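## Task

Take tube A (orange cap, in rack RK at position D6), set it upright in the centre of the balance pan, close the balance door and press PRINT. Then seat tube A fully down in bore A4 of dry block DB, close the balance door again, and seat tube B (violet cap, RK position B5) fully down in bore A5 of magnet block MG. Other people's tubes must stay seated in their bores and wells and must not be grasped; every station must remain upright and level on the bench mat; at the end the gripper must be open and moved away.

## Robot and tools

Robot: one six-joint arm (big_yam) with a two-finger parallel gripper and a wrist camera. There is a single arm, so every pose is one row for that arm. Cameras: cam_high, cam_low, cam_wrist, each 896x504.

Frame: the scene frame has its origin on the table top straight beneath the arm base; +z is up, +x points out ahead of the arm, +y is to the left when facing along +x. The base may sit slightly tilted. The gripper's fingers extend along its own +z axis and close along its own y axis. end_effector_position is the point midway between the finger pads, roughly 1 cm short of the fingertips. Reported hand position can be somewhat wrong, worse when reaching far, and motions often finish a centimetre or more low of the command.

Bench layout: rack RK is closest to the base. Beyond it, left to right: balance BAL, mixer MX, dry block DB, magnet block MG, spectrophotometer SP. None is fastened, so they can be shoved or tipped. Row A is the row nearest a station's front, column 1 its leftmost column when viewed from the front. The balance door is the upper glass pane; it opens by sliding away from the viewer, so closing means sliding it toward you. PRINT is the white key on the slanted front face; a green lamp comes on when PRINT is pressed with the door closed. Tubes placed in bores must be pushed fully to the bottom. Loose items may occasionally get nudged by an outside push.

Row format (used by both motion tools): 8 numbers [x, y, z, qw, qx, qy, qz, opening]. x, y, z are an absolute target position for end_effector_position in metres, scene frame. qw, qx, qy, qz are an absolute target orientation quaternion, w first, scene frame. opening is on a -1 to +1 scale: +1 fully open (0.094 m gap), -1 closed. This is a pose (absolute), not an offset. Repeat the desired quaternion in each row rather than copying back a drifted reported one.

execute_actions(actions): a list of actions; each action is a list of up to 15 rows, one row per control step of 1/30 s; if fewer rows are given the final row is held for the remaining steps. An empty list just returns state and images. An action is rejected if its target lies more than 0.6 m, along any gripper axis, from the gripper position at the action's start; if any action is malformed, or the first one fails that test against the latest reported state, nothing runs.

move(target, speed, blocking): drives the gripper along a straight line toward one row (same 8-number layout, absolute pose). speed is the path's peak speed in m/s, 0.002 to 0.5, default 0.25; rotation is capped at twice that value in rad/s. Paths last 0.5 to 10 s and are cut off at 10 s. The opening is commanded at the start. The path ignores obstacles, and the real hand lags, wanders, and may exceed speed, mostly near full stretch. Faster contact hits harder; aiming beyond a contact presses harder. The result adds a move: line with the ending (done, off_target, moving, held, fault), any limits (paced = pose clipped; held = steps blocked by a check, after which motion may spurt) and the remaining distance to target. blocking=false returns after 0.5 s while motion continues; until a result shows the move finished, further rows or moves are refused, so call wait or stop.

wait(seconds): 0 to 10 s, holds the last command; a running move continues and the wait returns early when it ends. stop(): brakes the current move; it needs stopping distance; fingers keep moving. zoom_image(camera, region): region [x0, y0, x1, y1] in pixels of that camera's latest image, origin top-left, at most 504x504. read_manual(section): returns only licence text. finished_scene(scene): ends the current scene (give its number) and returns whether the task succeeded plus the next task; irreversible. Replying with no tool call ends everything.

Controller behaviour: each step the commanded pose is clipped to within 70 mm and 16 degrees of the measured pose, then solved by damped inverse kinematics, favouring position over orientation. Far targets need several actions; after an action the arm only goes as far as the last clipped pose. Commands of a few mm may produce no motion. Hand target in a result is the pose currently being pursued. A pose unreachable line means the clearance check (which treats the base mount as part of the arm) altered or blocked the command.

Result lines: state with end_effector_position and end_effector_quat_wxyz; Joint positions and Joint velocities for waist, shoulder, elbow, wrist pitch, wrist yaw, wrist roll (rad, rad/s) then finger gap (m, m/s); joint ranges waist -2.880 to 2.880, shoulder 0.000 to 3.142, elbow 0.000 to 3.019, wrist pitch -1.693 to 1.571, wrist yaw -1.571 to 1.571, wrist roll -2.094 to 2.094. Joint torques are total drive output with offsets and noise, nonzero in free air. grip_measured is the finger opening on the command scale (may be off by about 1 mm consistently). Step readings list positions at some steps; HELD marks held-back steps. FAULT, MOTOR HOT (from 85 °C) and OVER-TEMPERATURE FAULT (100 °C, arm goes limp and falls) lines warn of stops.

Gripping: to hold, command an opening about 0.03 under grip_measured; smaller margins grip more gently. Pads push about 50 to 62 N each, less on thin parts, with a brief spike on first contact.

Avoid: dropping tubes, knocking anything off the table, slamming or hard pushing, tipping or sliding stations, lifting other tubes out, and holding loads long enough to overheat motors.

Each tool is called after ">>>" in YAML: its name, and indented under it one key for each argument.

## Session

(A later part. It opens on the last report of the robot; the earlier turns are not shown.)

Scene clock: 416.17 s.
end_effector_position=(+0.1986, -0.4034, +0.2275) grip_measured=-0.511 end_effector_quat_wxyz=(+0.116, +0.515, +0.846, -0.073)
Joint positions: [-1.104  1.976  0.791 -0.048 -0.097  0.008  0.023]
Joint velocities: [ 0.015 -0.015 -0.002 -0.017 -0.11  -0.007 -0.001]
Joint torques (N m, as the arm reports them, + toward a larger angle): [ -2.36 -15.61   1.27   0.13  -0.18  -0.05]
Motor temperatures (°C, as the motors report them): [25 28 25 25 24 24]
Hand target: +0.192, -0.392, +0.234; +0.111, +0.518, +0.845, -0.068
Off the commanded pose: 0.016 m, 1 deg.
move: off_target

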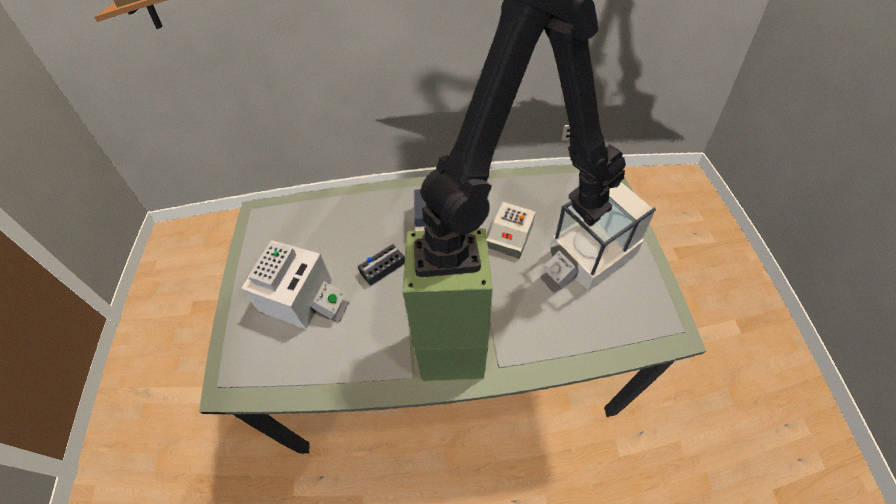

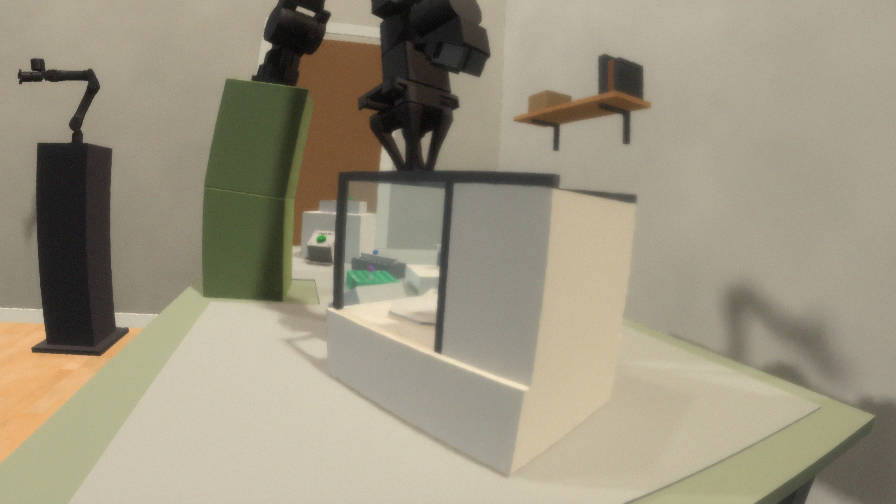

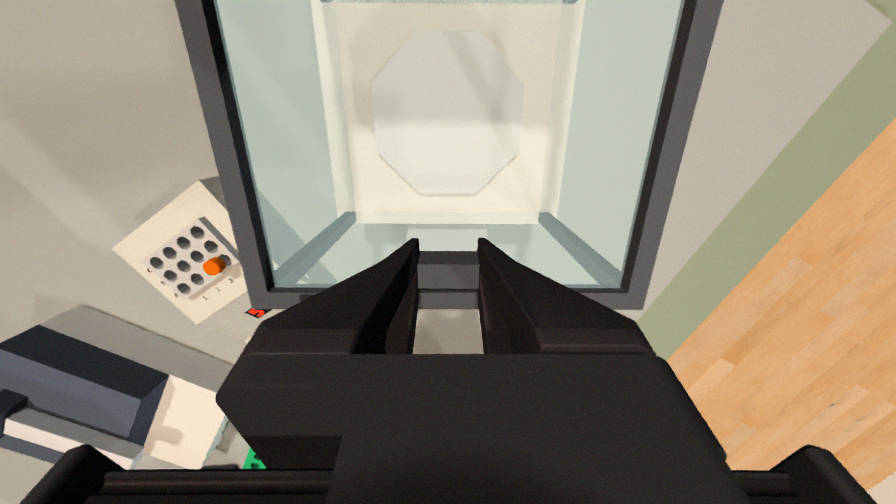

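>>> execute_actions:
  actions:
    - [[0.191,-0.391,0.235,0.1113,0.518,0.8453,-0.0682,-0.535],[0.1905,-0.390,0.235,0.1113,0.518,0.8453,-0.0682,-0.535],[0.190,-0.389,0.235,0.1113,0.518,0.8453,-0.0682,-0.535],[0.1895,-0.388,0.235,0.1113,0.518,0.8453,-0.0682,-0.535],[0.1895,-0.388,0.235,0.1113,0.518,0.8453,-0.0682,-0.535],[0.1895,-0.388,0.235,0.1113,0.518,0.8453,-0.0682,-0.535],[0.1895,-0.388,0.235,0.1113,0.518,0.8453,-0.0682,-0.535],[0.1895,-0.388,0.235,0.1113,0.518,0.8453,-0.0682,-0.535],[0.192,-0.393,0.235,0.1113,0.518,0.8453,-0.0682,-0.535],[0.194,-0.397,0.235,0.1113,0.518,0.8453,-0.0682,-0.5],[0.194,-0.397,0.235,0.1113,0.518,0.8453,-0.0682,-0.45],[0.194,-0.397,0.235,0.1113,0.518,0.8453,-0.0682,-0.38],[0.194,-0.397,0.235,0.1113,0.518,0.8453,-0.0682,-0.3]]

>>> move:
  target: [0.194,-0.397,0.285,0.1113,0.518,0.8453,-0.0682,-0.3]
  speed: 0.1

>>> move:
  target: [0.225,-0.025,0.27,0,0,1,0,-0.4]
  speed: 0.25

>>> move:
  target: [0.224,-0.025,0.10,0,0,1,0,-0.4]
  speed: 0.12

Scene clock: 431.13 s.
end_effector_position=(+0.1959, -0.3974, +0.2279) grip_measured=-0.304 end_effector_quat_wxyz=(+0.110, +0.516, +0.847, -0.069)
Joint positions: [-1.104  1.969  0.782 -0.061 -0.098  0.008  0.033]
Joint velocities: [ 0.005 -0.054 -0.007 -0.042  0.066 -0.037  0.004]
Joint torques (N m, as the arm reports them, + toward a larger angle): [ -2.55 -14.71   3.35   0.26  -0.13  -0.05]
Motor temperatures (°C, as the motors report them): [25 28 24 25 24 24]
Hand target: +0.194, -0.397, +0.235; +0.111, +0.518, +0.845, -0.068
Off the commanded pose: 0.007 m, 0 deg.
Step readings (end_effector_position):
0: (+0.1986, -0.4034, +0.2275)
1: (+0.1986, -0.4033, +0.2276)
2: (+0.1986, -0.4033, +0.2276)
4: (+0.1985, -0.4031, +0.2276)
8: (+0.1985, -0.4031, +0.2276)
15: end_effector_position above

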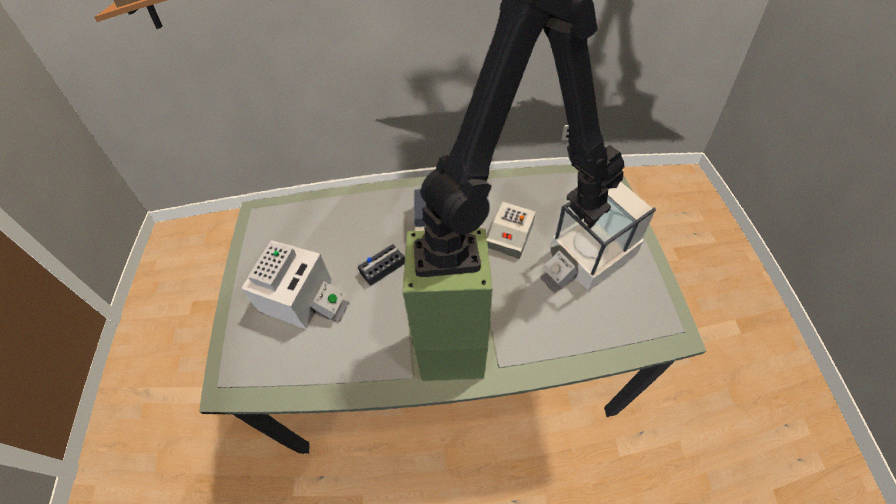

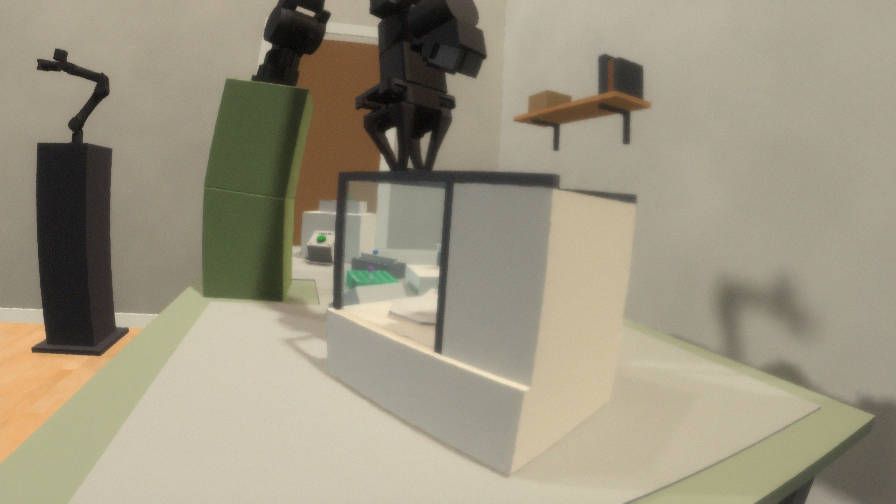

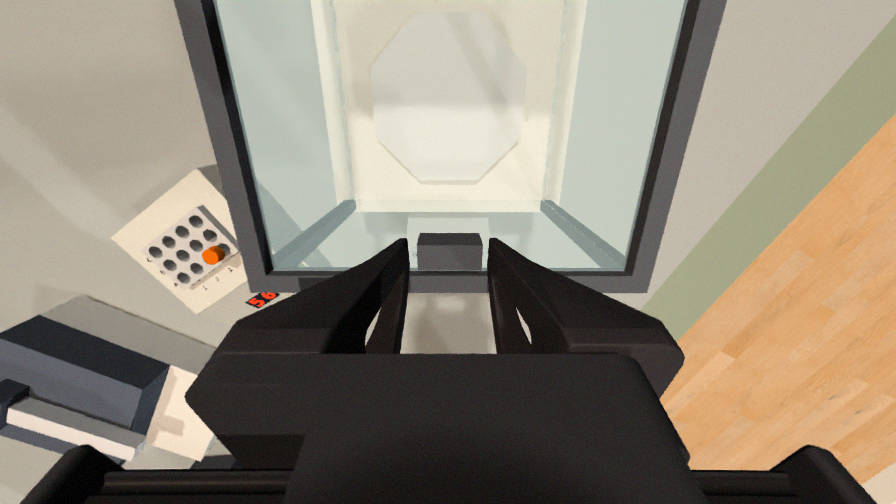

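Scene clock: 432.07 s.
end_effector_position=(+0.1990, -0.3994, +0.2833) grip_measured=-0.302 end_effector_quat_wxyz=(+0.114, +0.519, +0.844, -0.070)
Joint positions: [-1.113  1.81   0.774 -0.205 -0.102  0.008  0.033]
Joint velocities: [-0.005 -0.005 -0.027 -0.022 -0.051  0.037  0.001]
Joint torques (N m, as the arm reports them, + toward a larger angle): [ -2.56 -13.1    4.74   0.37  -0.15  -0.17]
Motor temperatures (°C, as the motors report them): [25 28 24 25 24 24]
Hand target: +0.194, -0.397, +0.285; +0.111, +0.518, +0.845, -0.068
Off the commanded pose: 0.006 m, 0 deg.
move: done

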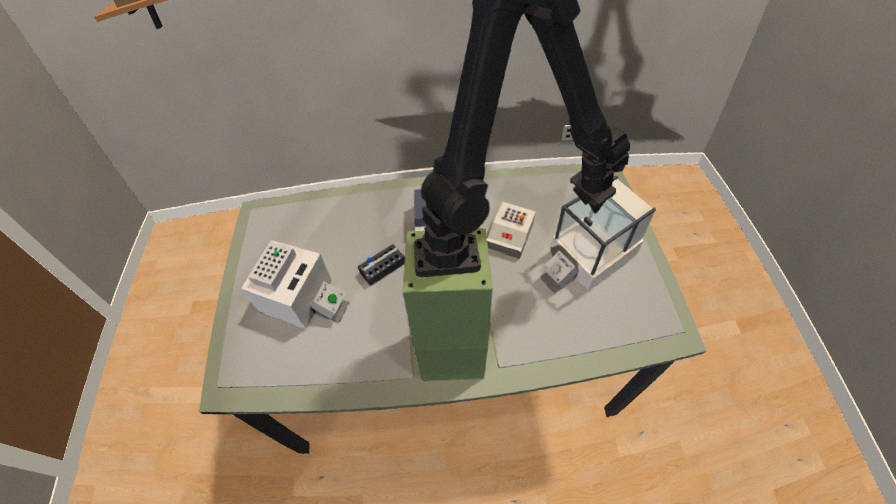

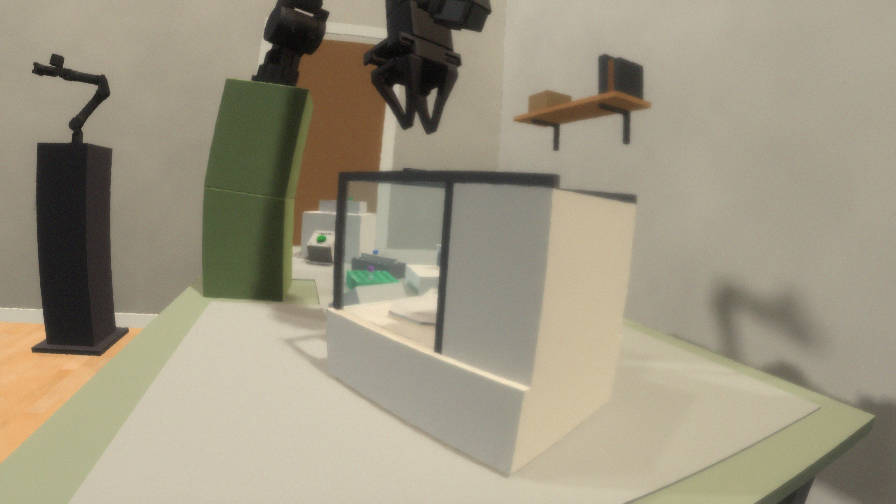

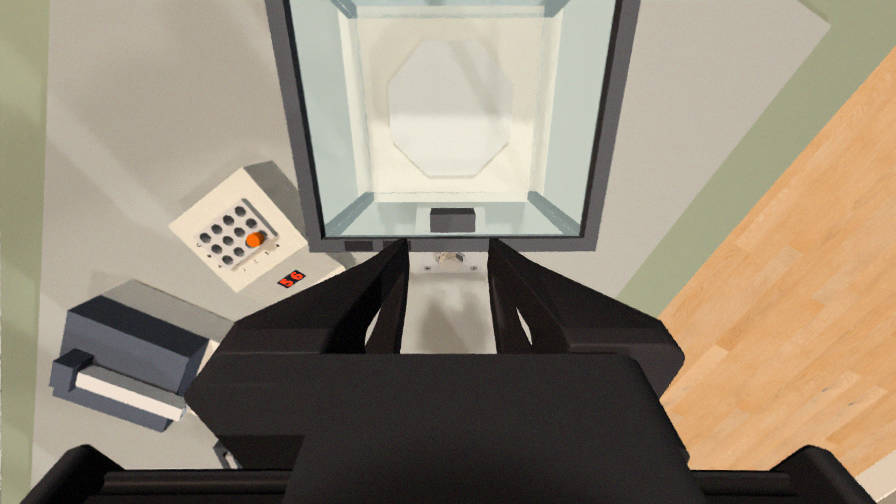

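Scene clock: 434.80 s.
end_effector_position=(+0.2277, -0.0209, +0.2652) grip_measured=-0.398 end_effector_quat_wxyz=(+0.001, -0.008, +1.000, +0.009)
Joint positions: [-0.09   1.571  0.328 -0.209 -0.019 -0.118  0.028]
Joint velocities: [-0.005  0.005 -0.012 -0.002 -0.022  0.095 -0.002]
Joint torques (N m, as the arm reports them, + toward a larger angle): [-0.52 -7.94  2.38 -0.22  0.08  0.11]
Motor temperatures (°C, as the motors report them): [25 28 24 25 24 24]
Hand target: +0.228, -0.021, +0.268; +0.003, +0.001, +1.000, +0.007
Off the commanded pose: 0.007 m, 1 deg.
move: done

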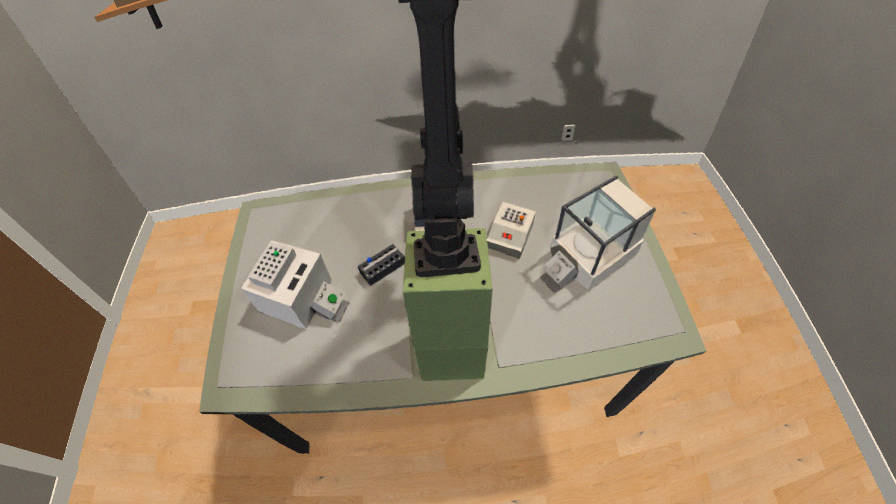

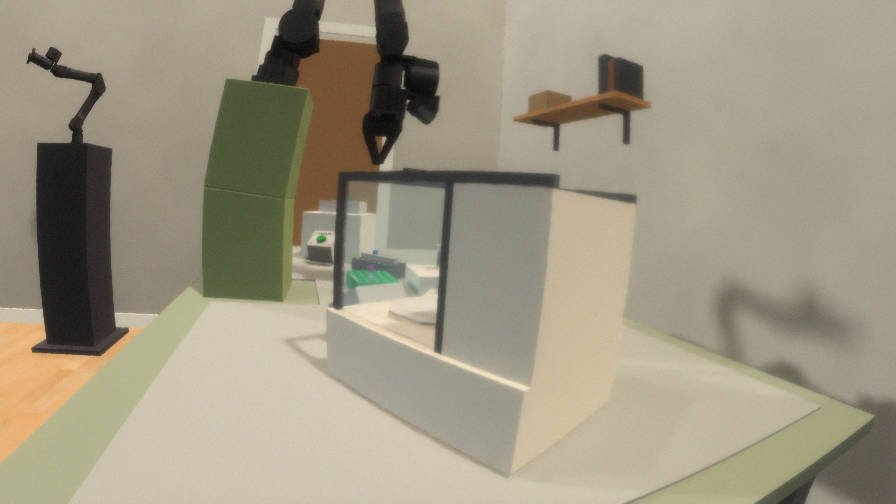

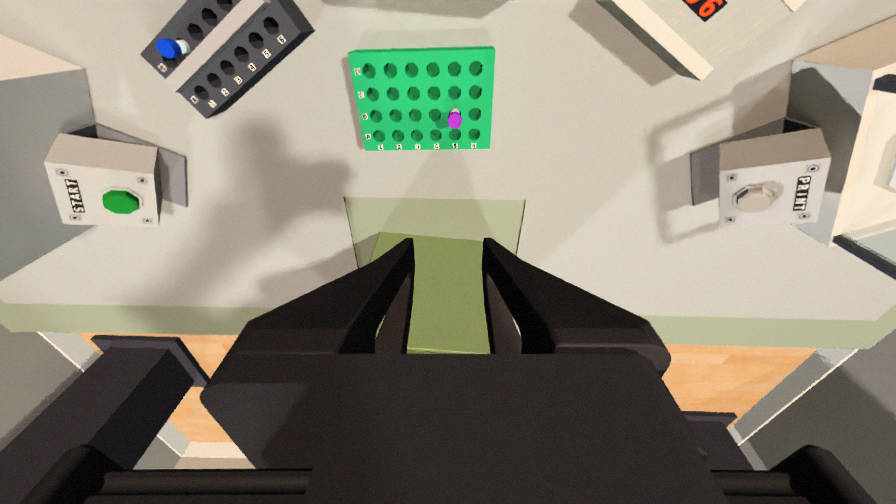

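Scene clock: 436.53 s.
end_effector_position=(+0.2267, -0.0232, +0.1037) grip_measured=-0.398 end_effector_quat_wxyz=(+0.001, -0.007, +1.000, +0.002)
Joint positions: [-0.09   2.343  0.496  0.396 -0.006 -0.117  0.028]
Joint velocities: [-0.005 -0.005 -0.007 -0.012 -0.037 -0.037  0.002]
Joint torques (N m, as the arm reports them, + toward a larger angle): [-1.1  -8.89 -2.77  0.55  0.1   0.04]
Motor temperatures (°C, as the motors report them): [25 28 24 25 24 24]
Hand target: +0.225, -0.025, +0.099; -0.000, +0.000, +1.000, +0.000
Off the commanded pose: 0.005 m, 1 deg.
move: done

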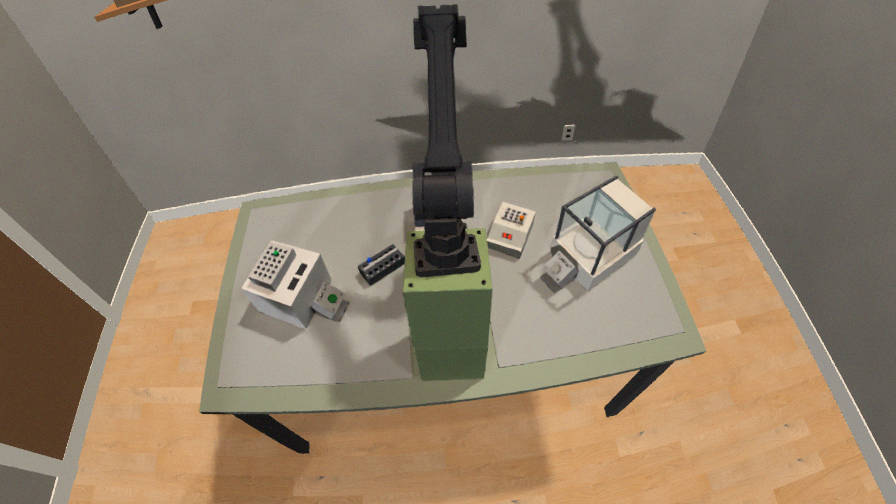

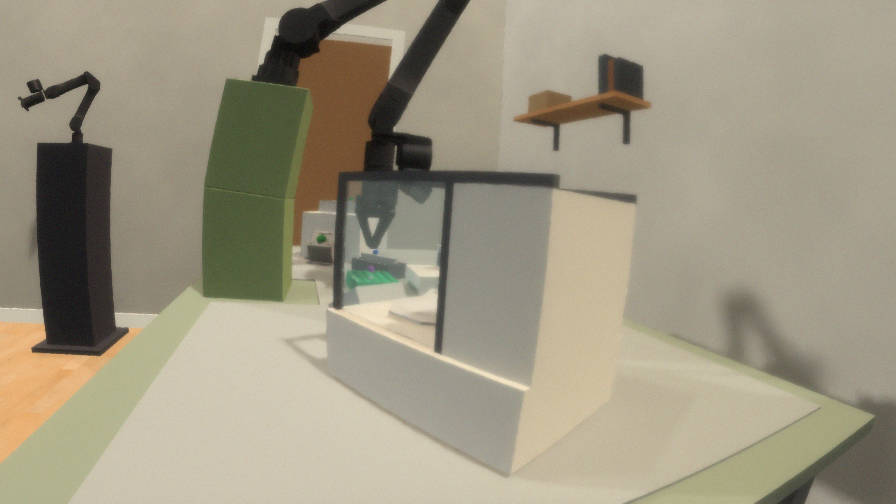

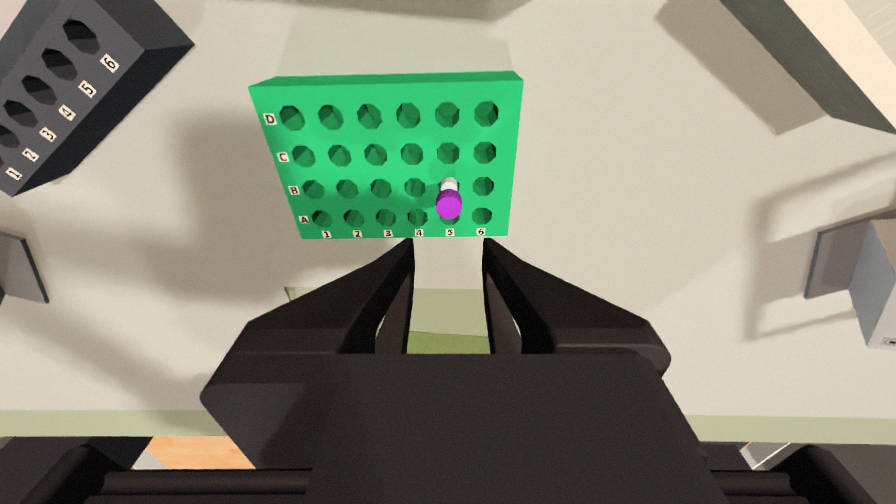

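>>> move:
  target: [0.224,-0.024,0.062,0,0,1,0,-0.4]
  speed: 0.04

Scene clock: 447.53 s.
end_effector_position=(+0.2292, -0.0236, +0.0684) grip_measured=-0.398 end_effector_quat_wxyz=(+0.004, -0.007, +1.000, +0.001)
Joint positions: [-0.09   2.47   0.566  0.459 -0.005 -0.117  0.028]
Joint velocities: [-0.005  0.005 -0.007  0.007 -0.095  0.007 -0.001]
Joint torques (N m, as the arm reports them, + toward a larger angle): [-0.7  -8.47 -3.03  0.62  0.1   0.08]
Motor temperatures (°C, as the motors report them): [25 27 24 25 24 24]
Hand target: +0.224, -0.024, +0.062; -0.000, -0.000, +1.000, -0.000
Off the commanded pose: 0.008 m, 1 deg.
move: done

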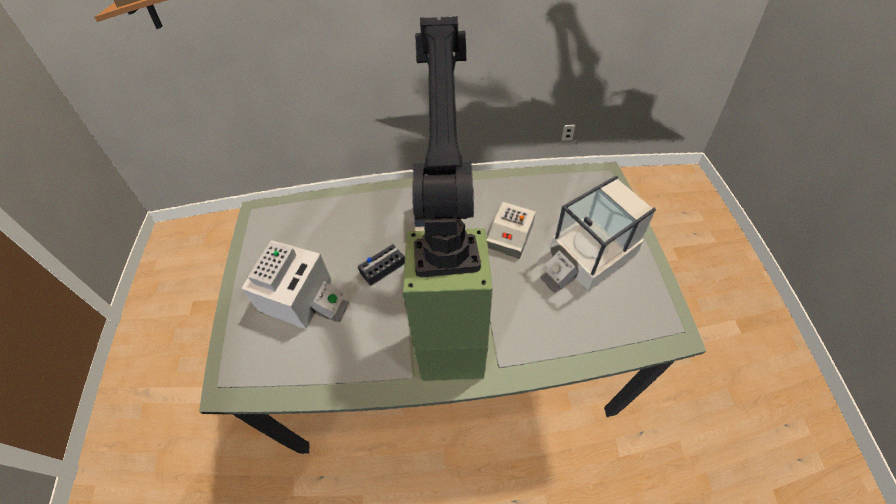

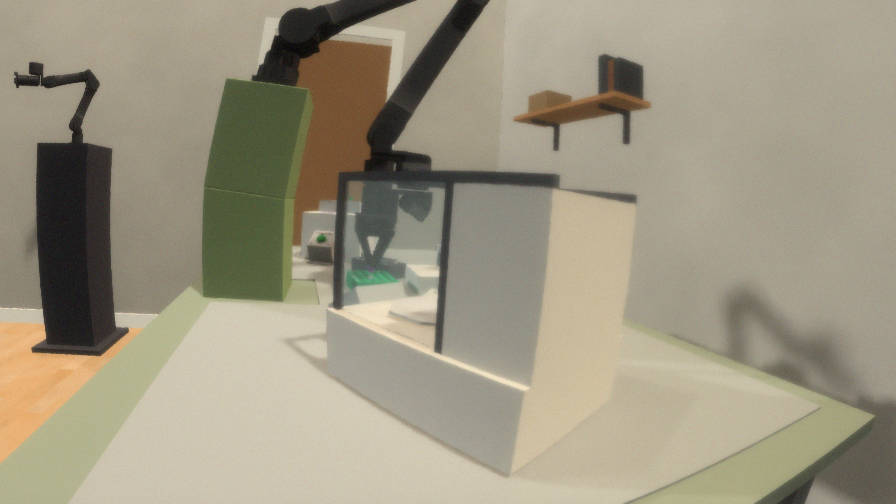

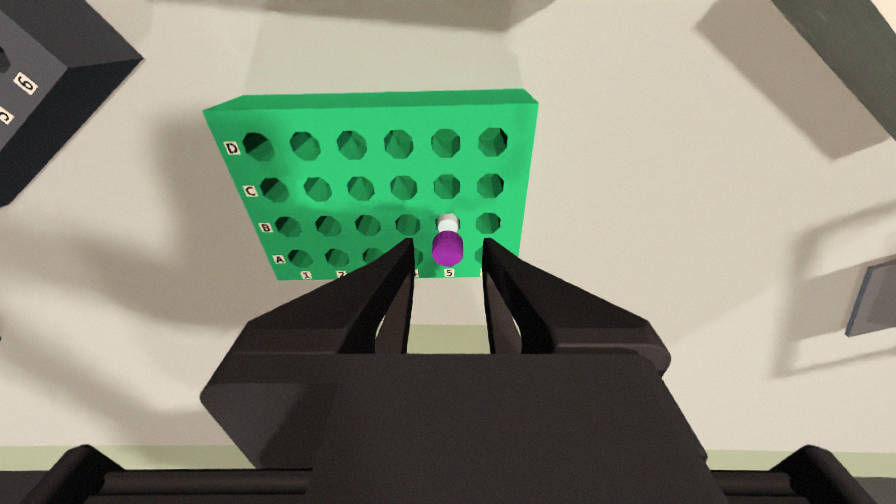

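>>> execute_actions:
  actions:
    - [[0.223,-0.024,0.060,0,0,1,0,-0.4],[0.222,-0.024,0.059,0,0,1,0,-0.4],[0.221,-0.024,0.058,0,0,1,0,-0.4],[0.221,-0.024,0.057,0,0,1,0,-0.4],[0.221,-0.024,0.056,0,0,1,0,-0.4],[0.221,-0.024,0.055,0,0,1,0,-0.4],[0.221,-0.024,0.054,0,0,1,0,-0.4],[0.221,-0.024,0.053,0,0,1,0,-0.4],[0.221,-0.024,0.052,0,0,1,0,-0.4],[0.221,-0.024,0.051,0,0,1,0,-0.4],[0.221,-0.024,0.050,0,0,1,0,-0.4],[0.221,-0.024,0.049,0,0,1,0,-0.4]]
    - [[0.221,-0.024,0.049,0,0,1,0,-0.45]]

Scene clock: 455.93 s.
end_effector_position=(+0.2266, -0.0234, +0.0556) grip_measured=-0.448 end_effector_quat_wxyz=(+0.005, -0.007, +1.000, +0.001)
Joint positions: [-0.09   2.518  0.587  0.486 -0.005 -0.117  0.026]
Joint velocities: [ 0.005  0.005  0.002  0.017  0.007 -0.051 -0.001]
Joint torques (N m, as the arm reports them, + toward a larger angle): [-0.73 -8.49 -3.39  0.62  0.09  0.08]
Motor temperatures (°C, as the motors report them): [25 27 24 25 24 24]
Hand target: +0.221, -0.024, +0.049; -0.000, -0.000, +1.000, +0.000
Off the commanded pose: 0.009 m, 1 deg.
Step readings (end_effector_position; steps 1 to 15: 1st action; 16 to 30: 2nd action):
0: (+0.2292, -0.0236, +0.0684)
1: (+0.2293, -0.0236, +0.0683)
2: (+0.2295, -0.0236, +0.0680)
4: (+0.2293, -0.0236, +0.0668)
8: (+0.2268, -0.0234, +0.0620)
15: (+0.2266, -0.0234, +0.0557)
16: (+0.2265, -0.0234, +0.0556)
17: (+0.2267, -0.0234, +0.0555)
19: (+0.2266, -0.0234, +0.0556)
23: (+0.2268, -0.0234, +0.0555)
30: end_effector_position above

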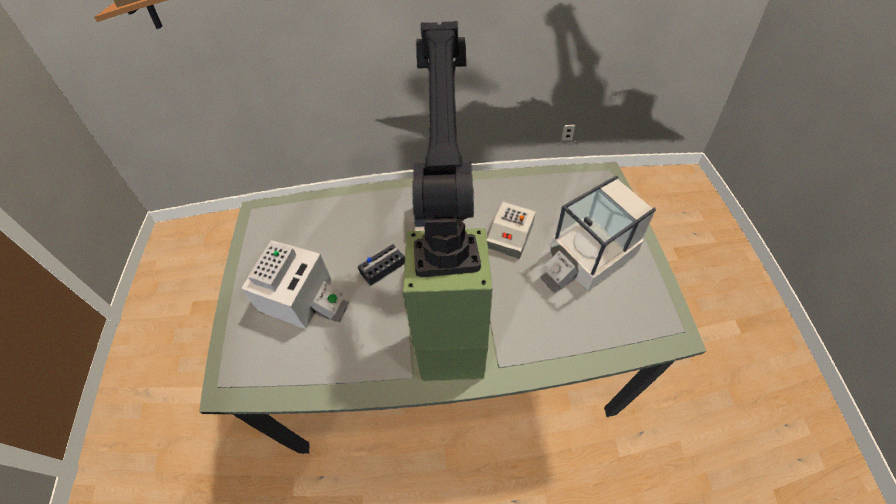

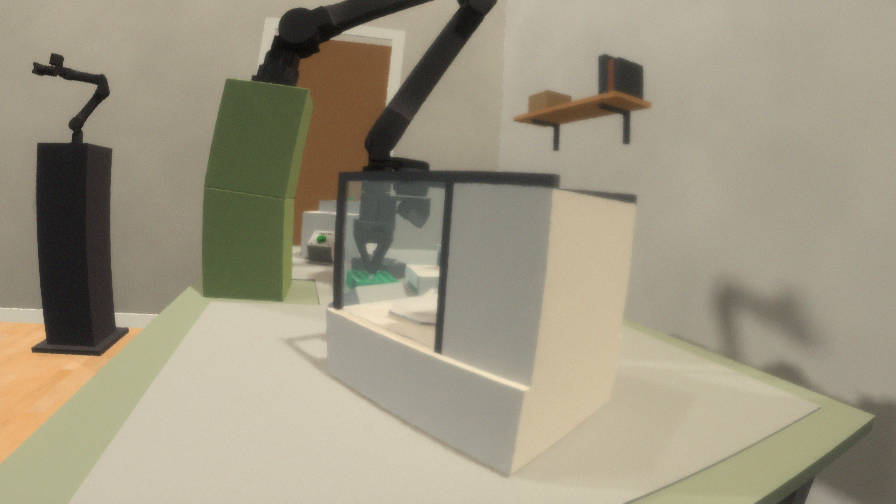

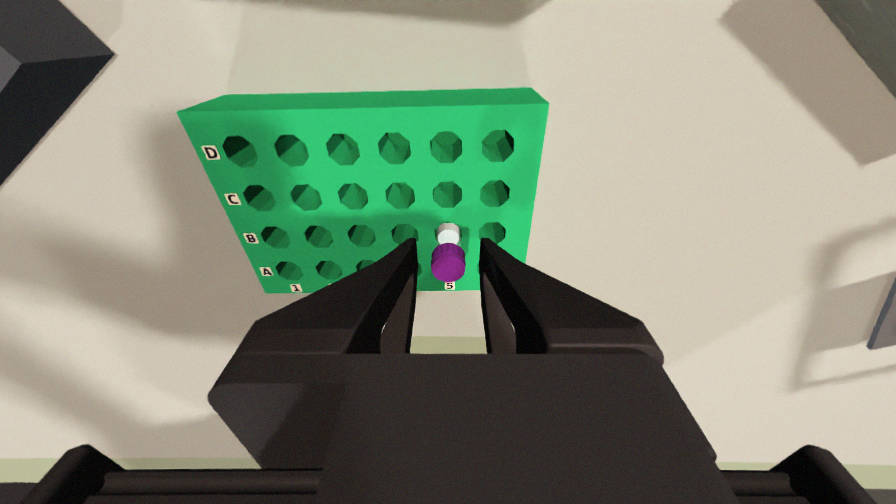

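>>> execute_actions:
  actions:
    - [[0.221,-0.024,0.050,0,0,1,0,-0.52],[0.221,-0.024,0.050,0,0,1,0,-0.58],[0.221,-0.024,0.050,0,0,1,0,-0.63],[0.221,-0.024,0.050,0,0,1,0,-0.67],[0.221,-0.024,0.050,0,0,1,0,-0.70],[0.221,-0.024,0.050,0,0,1,0,-0.72],[0.221,-0.024,0.050,0,0,1,0,-0.735],[0.221,-0.024,0.050,0,0,1,0,-0.745],[0.221,-0.024,0.050,0,0,1,0,-0.755],[0.221,-0.024,0.050,0,0,1,0,-0.765],[0.221,-0.024,0.050,0,0,1,0,-0.775],[0.221,-0.024,0.050,0,0,1,0,-0.785],[0.221,-0.024,0.050,0,0,1,0,-0.793]]
    - [[0.220,-0.024,0.052,0,0,1,0,-0.793],[0.220,-0.024,0.054,0,0,1,0,-0.793],[0.220,-0.024,0.056,0,0,1,0,-0.793],[0.220,-0.024,0.058,0,0,1,0,-0.793],[0.220,-0.024,0.060,0,0,1,0,-0.793],[0.220,-0.024,0.062,0,0,1,0,-0.793],[0.220,-0.024,0.064,0,0,1,0,-0.793],[0.220,-0.024,0.066,0,0,1,0,-0.793],[0.220,-0.024,0.068,0,0,1,0,-0.793],[0.220,-0.024,0.070,0,0,1,0,-0.793],[0.220,-0.024,0.072,0,0,1,0,-0.793],[0.220,-0.024,0.074,0,0,1,0,-0.793],[0.220,-0.024,0.076,0,0,1,0,-0.793],[0.220,-0.024,0.078,0,0,1,0,-0.793],[0.220,-0.024,0.080,0,0,1,0,-0.793]]
    - [[0.220,-0.024,0.082,0,0,1,0,-0.793],[0.220,-0.024,0.084,0,0,1,0,-0.793],[0.220,-0.024,0.086,0,0,1,0,-0.793],[0.220,-0.024,0.088,0,0,1,0,-0.793],[0.220,-0.024,0.090,0,0,1,0,-0.793],[0.220,-0.024,0.092,0,0,1,0,-0.793],[0.220,-0.024,0.094,0,0,1,0,-0.793],[0.220,-0.024,0.096,0,0,1,0,-0.793],[0.220,-0.024,0.099,0,0,1,0,-0.793],[0.220,-0.024,0.102,0,0,1,0,-0.793],[0.220,-0.024,0.105,0,0,1,0,-0.793],[0.220,-0.024,0.108,0,0,1,0,-0.793],[0.220,-0.024,0.111,0,0,1,0,-0.793],[0.220,-0.024,0.114,0,0,1,0,-0.793],[0.220,-0.024,0.117,0,0,1,0,-0.793]]
    - [[0.220,-0.024,0.120,0,0,1,0,-0.793],[0.220,-0.024,0.123,0,0,1,0,-0.793],[0.220,-0.024,0.126,0,0,1,0,-0.793],[0.220,-0.024,0.129,0,0,1,0,-0.793],[0.220,-0.024,0.132,0,0,1,0,-0.793],[0.220,-0.024,0.135,0,0,1,0,-0.793]]

>>> move:
  target: [0.282,0.135,0.13,0,-0.2672,0.9636,0,-0.793]
  speed: 0.12

Scene clock: 482.57 s.
end_effector_position=(+0.2288, -0.0235, +0.1305) grip_measured=-0.776 end_effector_quat_wxyz=(+0.008, -0.007, +1.000, +0.001)
Joint positions: [-0.09   2.237  0.447  0.352 -0.005 -0.117  0.011]
Joint velocities: [ 0.005 -0.005  0.007 -0.012  0.066 -0.066 -0.   ]
Joint torques (N m, as the arm reports them, + toward a larger angle): [ -0.95 -10.7   -4.41  -0.09   0.09   0.07]
Motor temperatures (°C, as the motors report them): [25 27 24 25 24 24]
Hand target: +0.220, -0.024, +0.135; -0.000, -0.000, +1.000, +0.000
Off the commanded pose: 0.010 m, 1 deg.
Step readings (end_effector_position; steps 1 to 15: 1st action; 16 to 30: 2nd action; 31 to 45: 3rd action; 46 to 60: 4th action):
0: (+0.2266, -0.0234, +0.0556)
1: (+0.2268, -0.0234, +0.0555)
2: (+0.2268, -0.0234, +0.0555)
4: (+0.2268, -0.0234, +0.0555)
8: (+0.2266, -0.0234, +0.0556)
15: (+0.2268, -0.0234, +0.0555)
16: (+0.2268, -0.0234, +0.0555)
17: (+0.2266, -0.0234, +0.0556)
19: (+0.2268, -0.0234, +0.0555)
23: (+0.2266, -0.0234, +0.0556)
30: (+0.2266, -0.0233, +0.0669)
31: (+0.2267, -0.0234, +0.0693)
32: (+0.2268, -0.0234, +0.0716)
34: (+0.2277, -0.0235, +0.0760)
38: (+0.2282, -0.0235, +0.0842)
45: (+0.2272, -0.0234, +0.1031)
46: (+0.2270, -0.0233, +0.1063)
47: (+0.2270, -0.0233, +0.1095)
49: (+0.2272, -0.0233, +0.1159)
53: (+0.2283, -0.0234, +0.1274)
60: end_effector_position above

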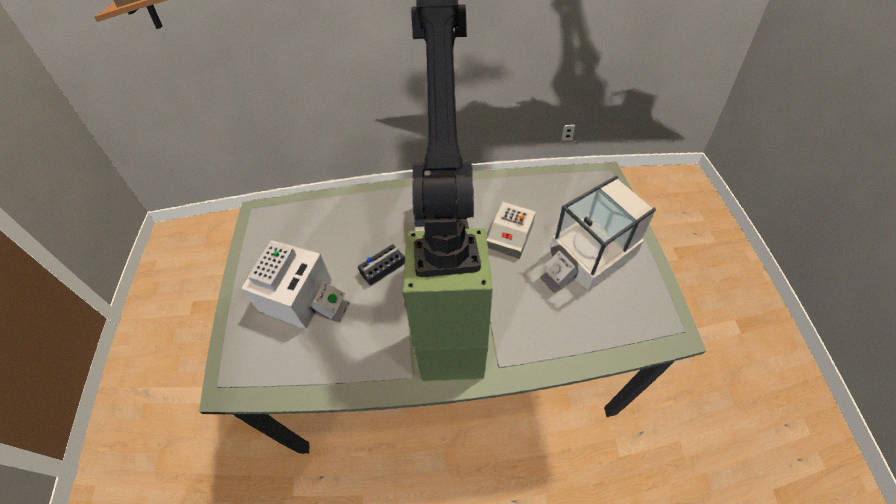

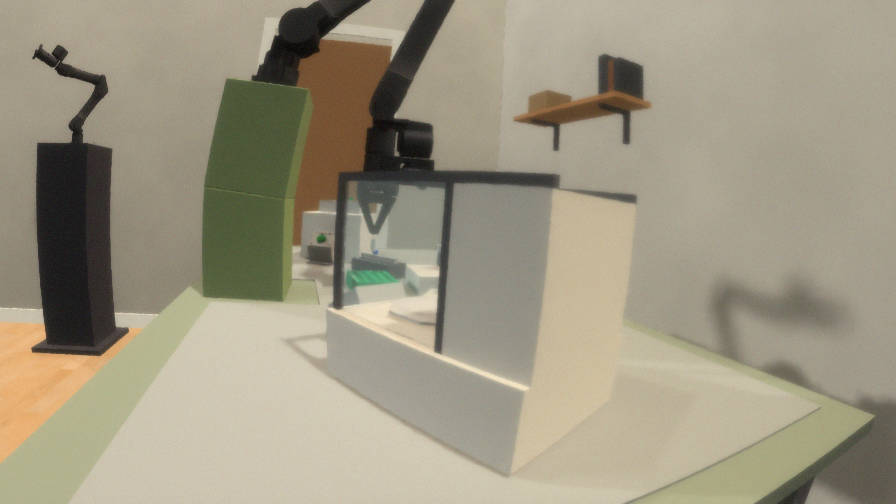

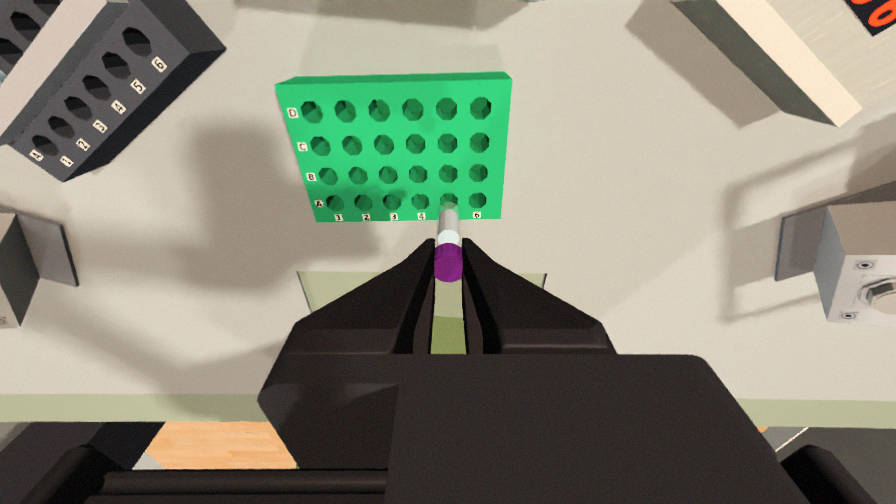

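Scene clock: 485.10 s.
end_effector_position=(+0.2747, +0.1335, +0.1255) grip_measured=-0.776 end_effector_quat_wxyz=(-0.008, -0.257, +0.966, +0.004)
Joint positions: [ 0.446  2.206  0.657  0.064  0.048 -0.089  0.011]
Joint velocities: [-0.005 -0.005  0.007 -0.022  0.037  0.022  0.   ]
Joint torques (N m, as the arm reports them, + toward a larger angle): [  0.37 -13.13  -0.11  -0.31   0.07  -0.18]
Motor temperatures (°C, as the motors report them): [25 27 24 25 24 24]
Hand target: +0.282, +0.138, +0.131; -0.001, -0.267, +0.964, +0.003
Off the commanded pose: 0.009 m, 2 deg.
move: done

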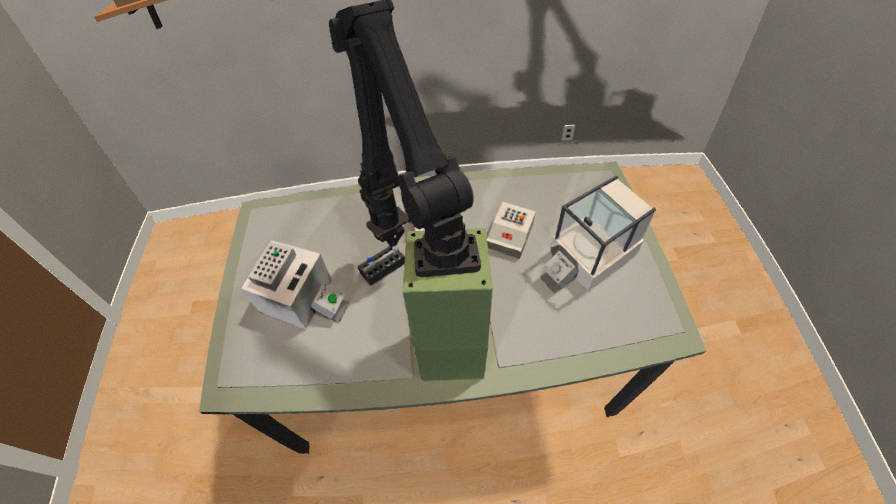

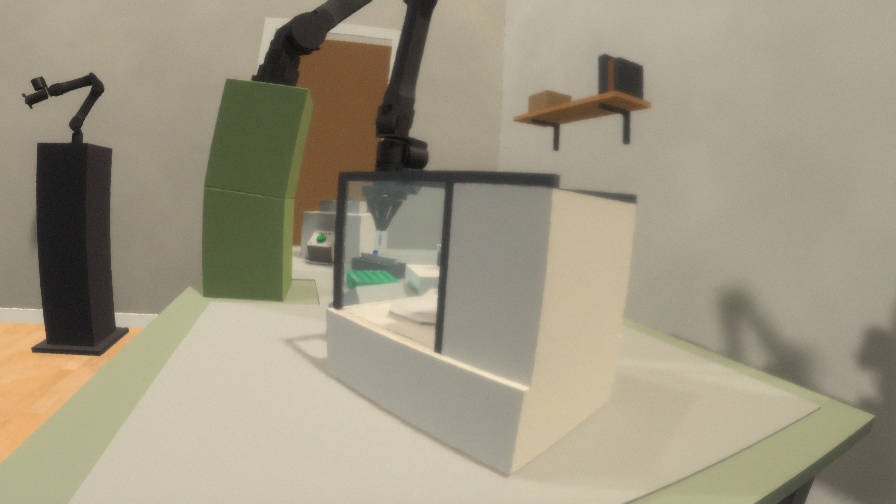

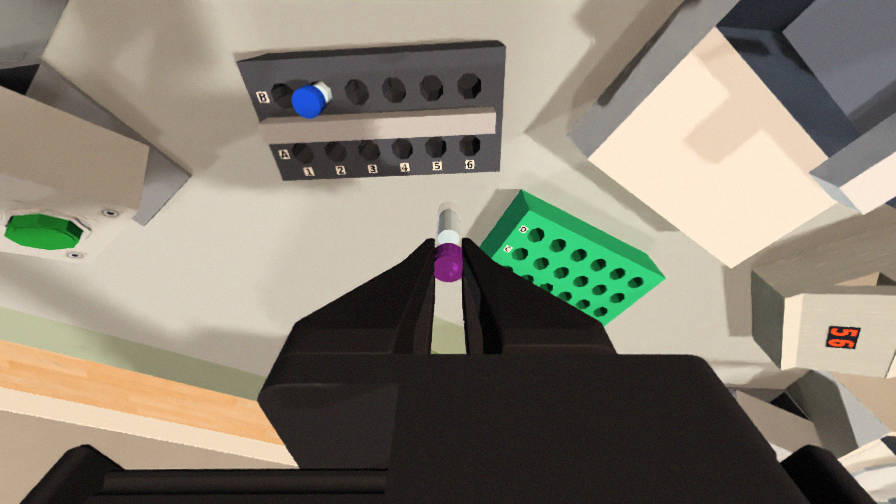

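>>> move:
  target: [0.2825,0.147,0.090,0,-0.2924,0.9563,0,-0.805]
  speed: 0.04

>>> zoom_image:
  camera: "cam_wrist"
  region: [348,130,548,280]

Scene clock: 493.63 s.
end_effector_position=(+0.2899, +0.1468, +0.0991) grip_measured=-0.783 end_effector_quat_wxyz=(+0.006, -0.279, +0.960, +0.003)
Joint positions: [ 0.462  2.293  0.726  0.11   0.057 -0.12   0.01 ]
Joint velocities: [ 0.005  0.005  0.002  0.002 -0.022 -0.007  0.001]
Joint torques (N m, as the arm reports them, + toward a larger angle): [ 0.9  -9.93  0.05  0.6   0.1  -0.19]
Motor temperatures (°C, as the motors report them): [25 27 24 25 24 24]
Hand target: +0.283, +0.147, +0.090; +0.000, -0.292, +0.956, +0.000
Off the commanded pose: 0.012 m, 2 deg.
move: off_target

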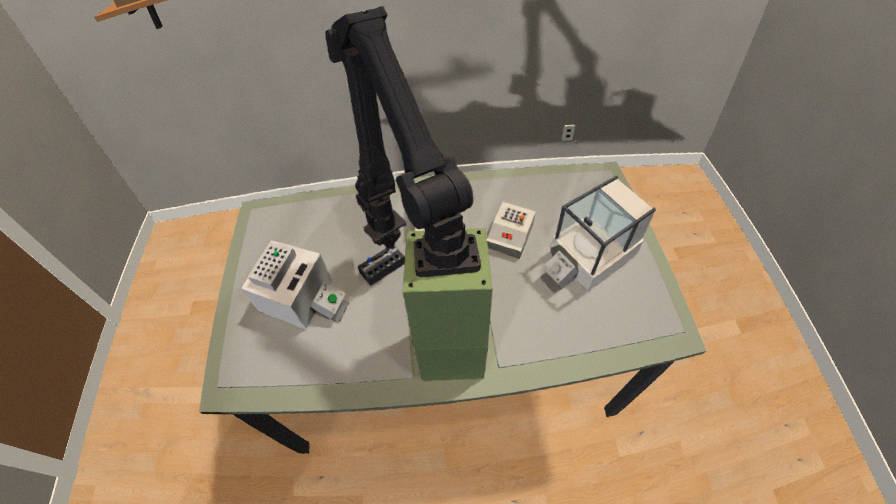

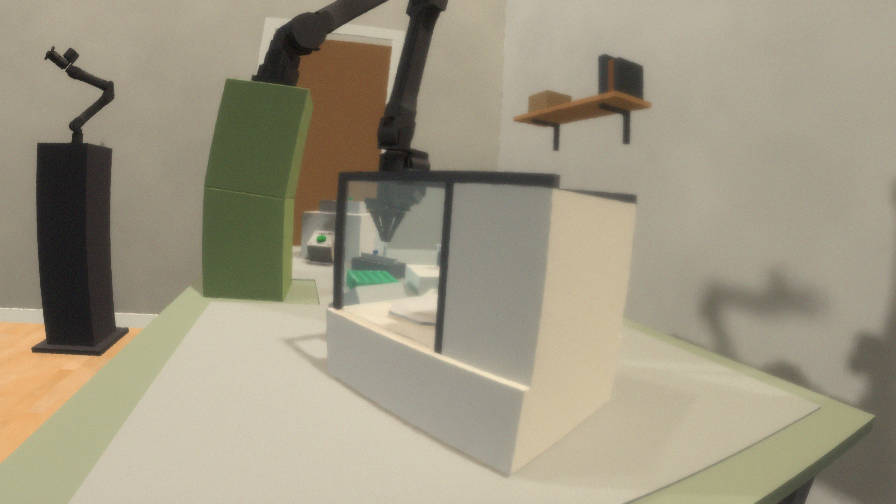

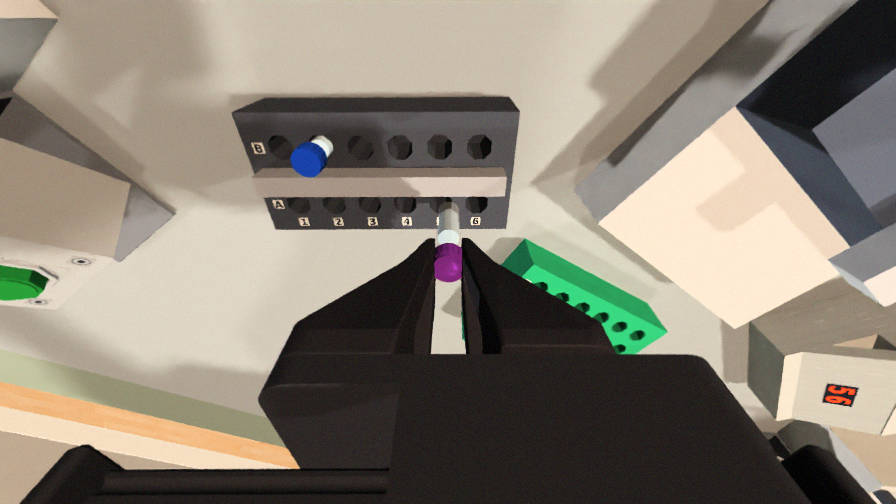

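Region (348, 130, 548, 280) of cam_wrist's 896x504 image, scaled by 2.520, with more detail than that image has; it fills the top 378 rows of this view, and the rest is white.

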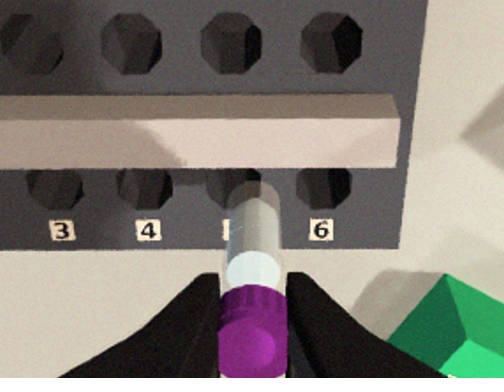

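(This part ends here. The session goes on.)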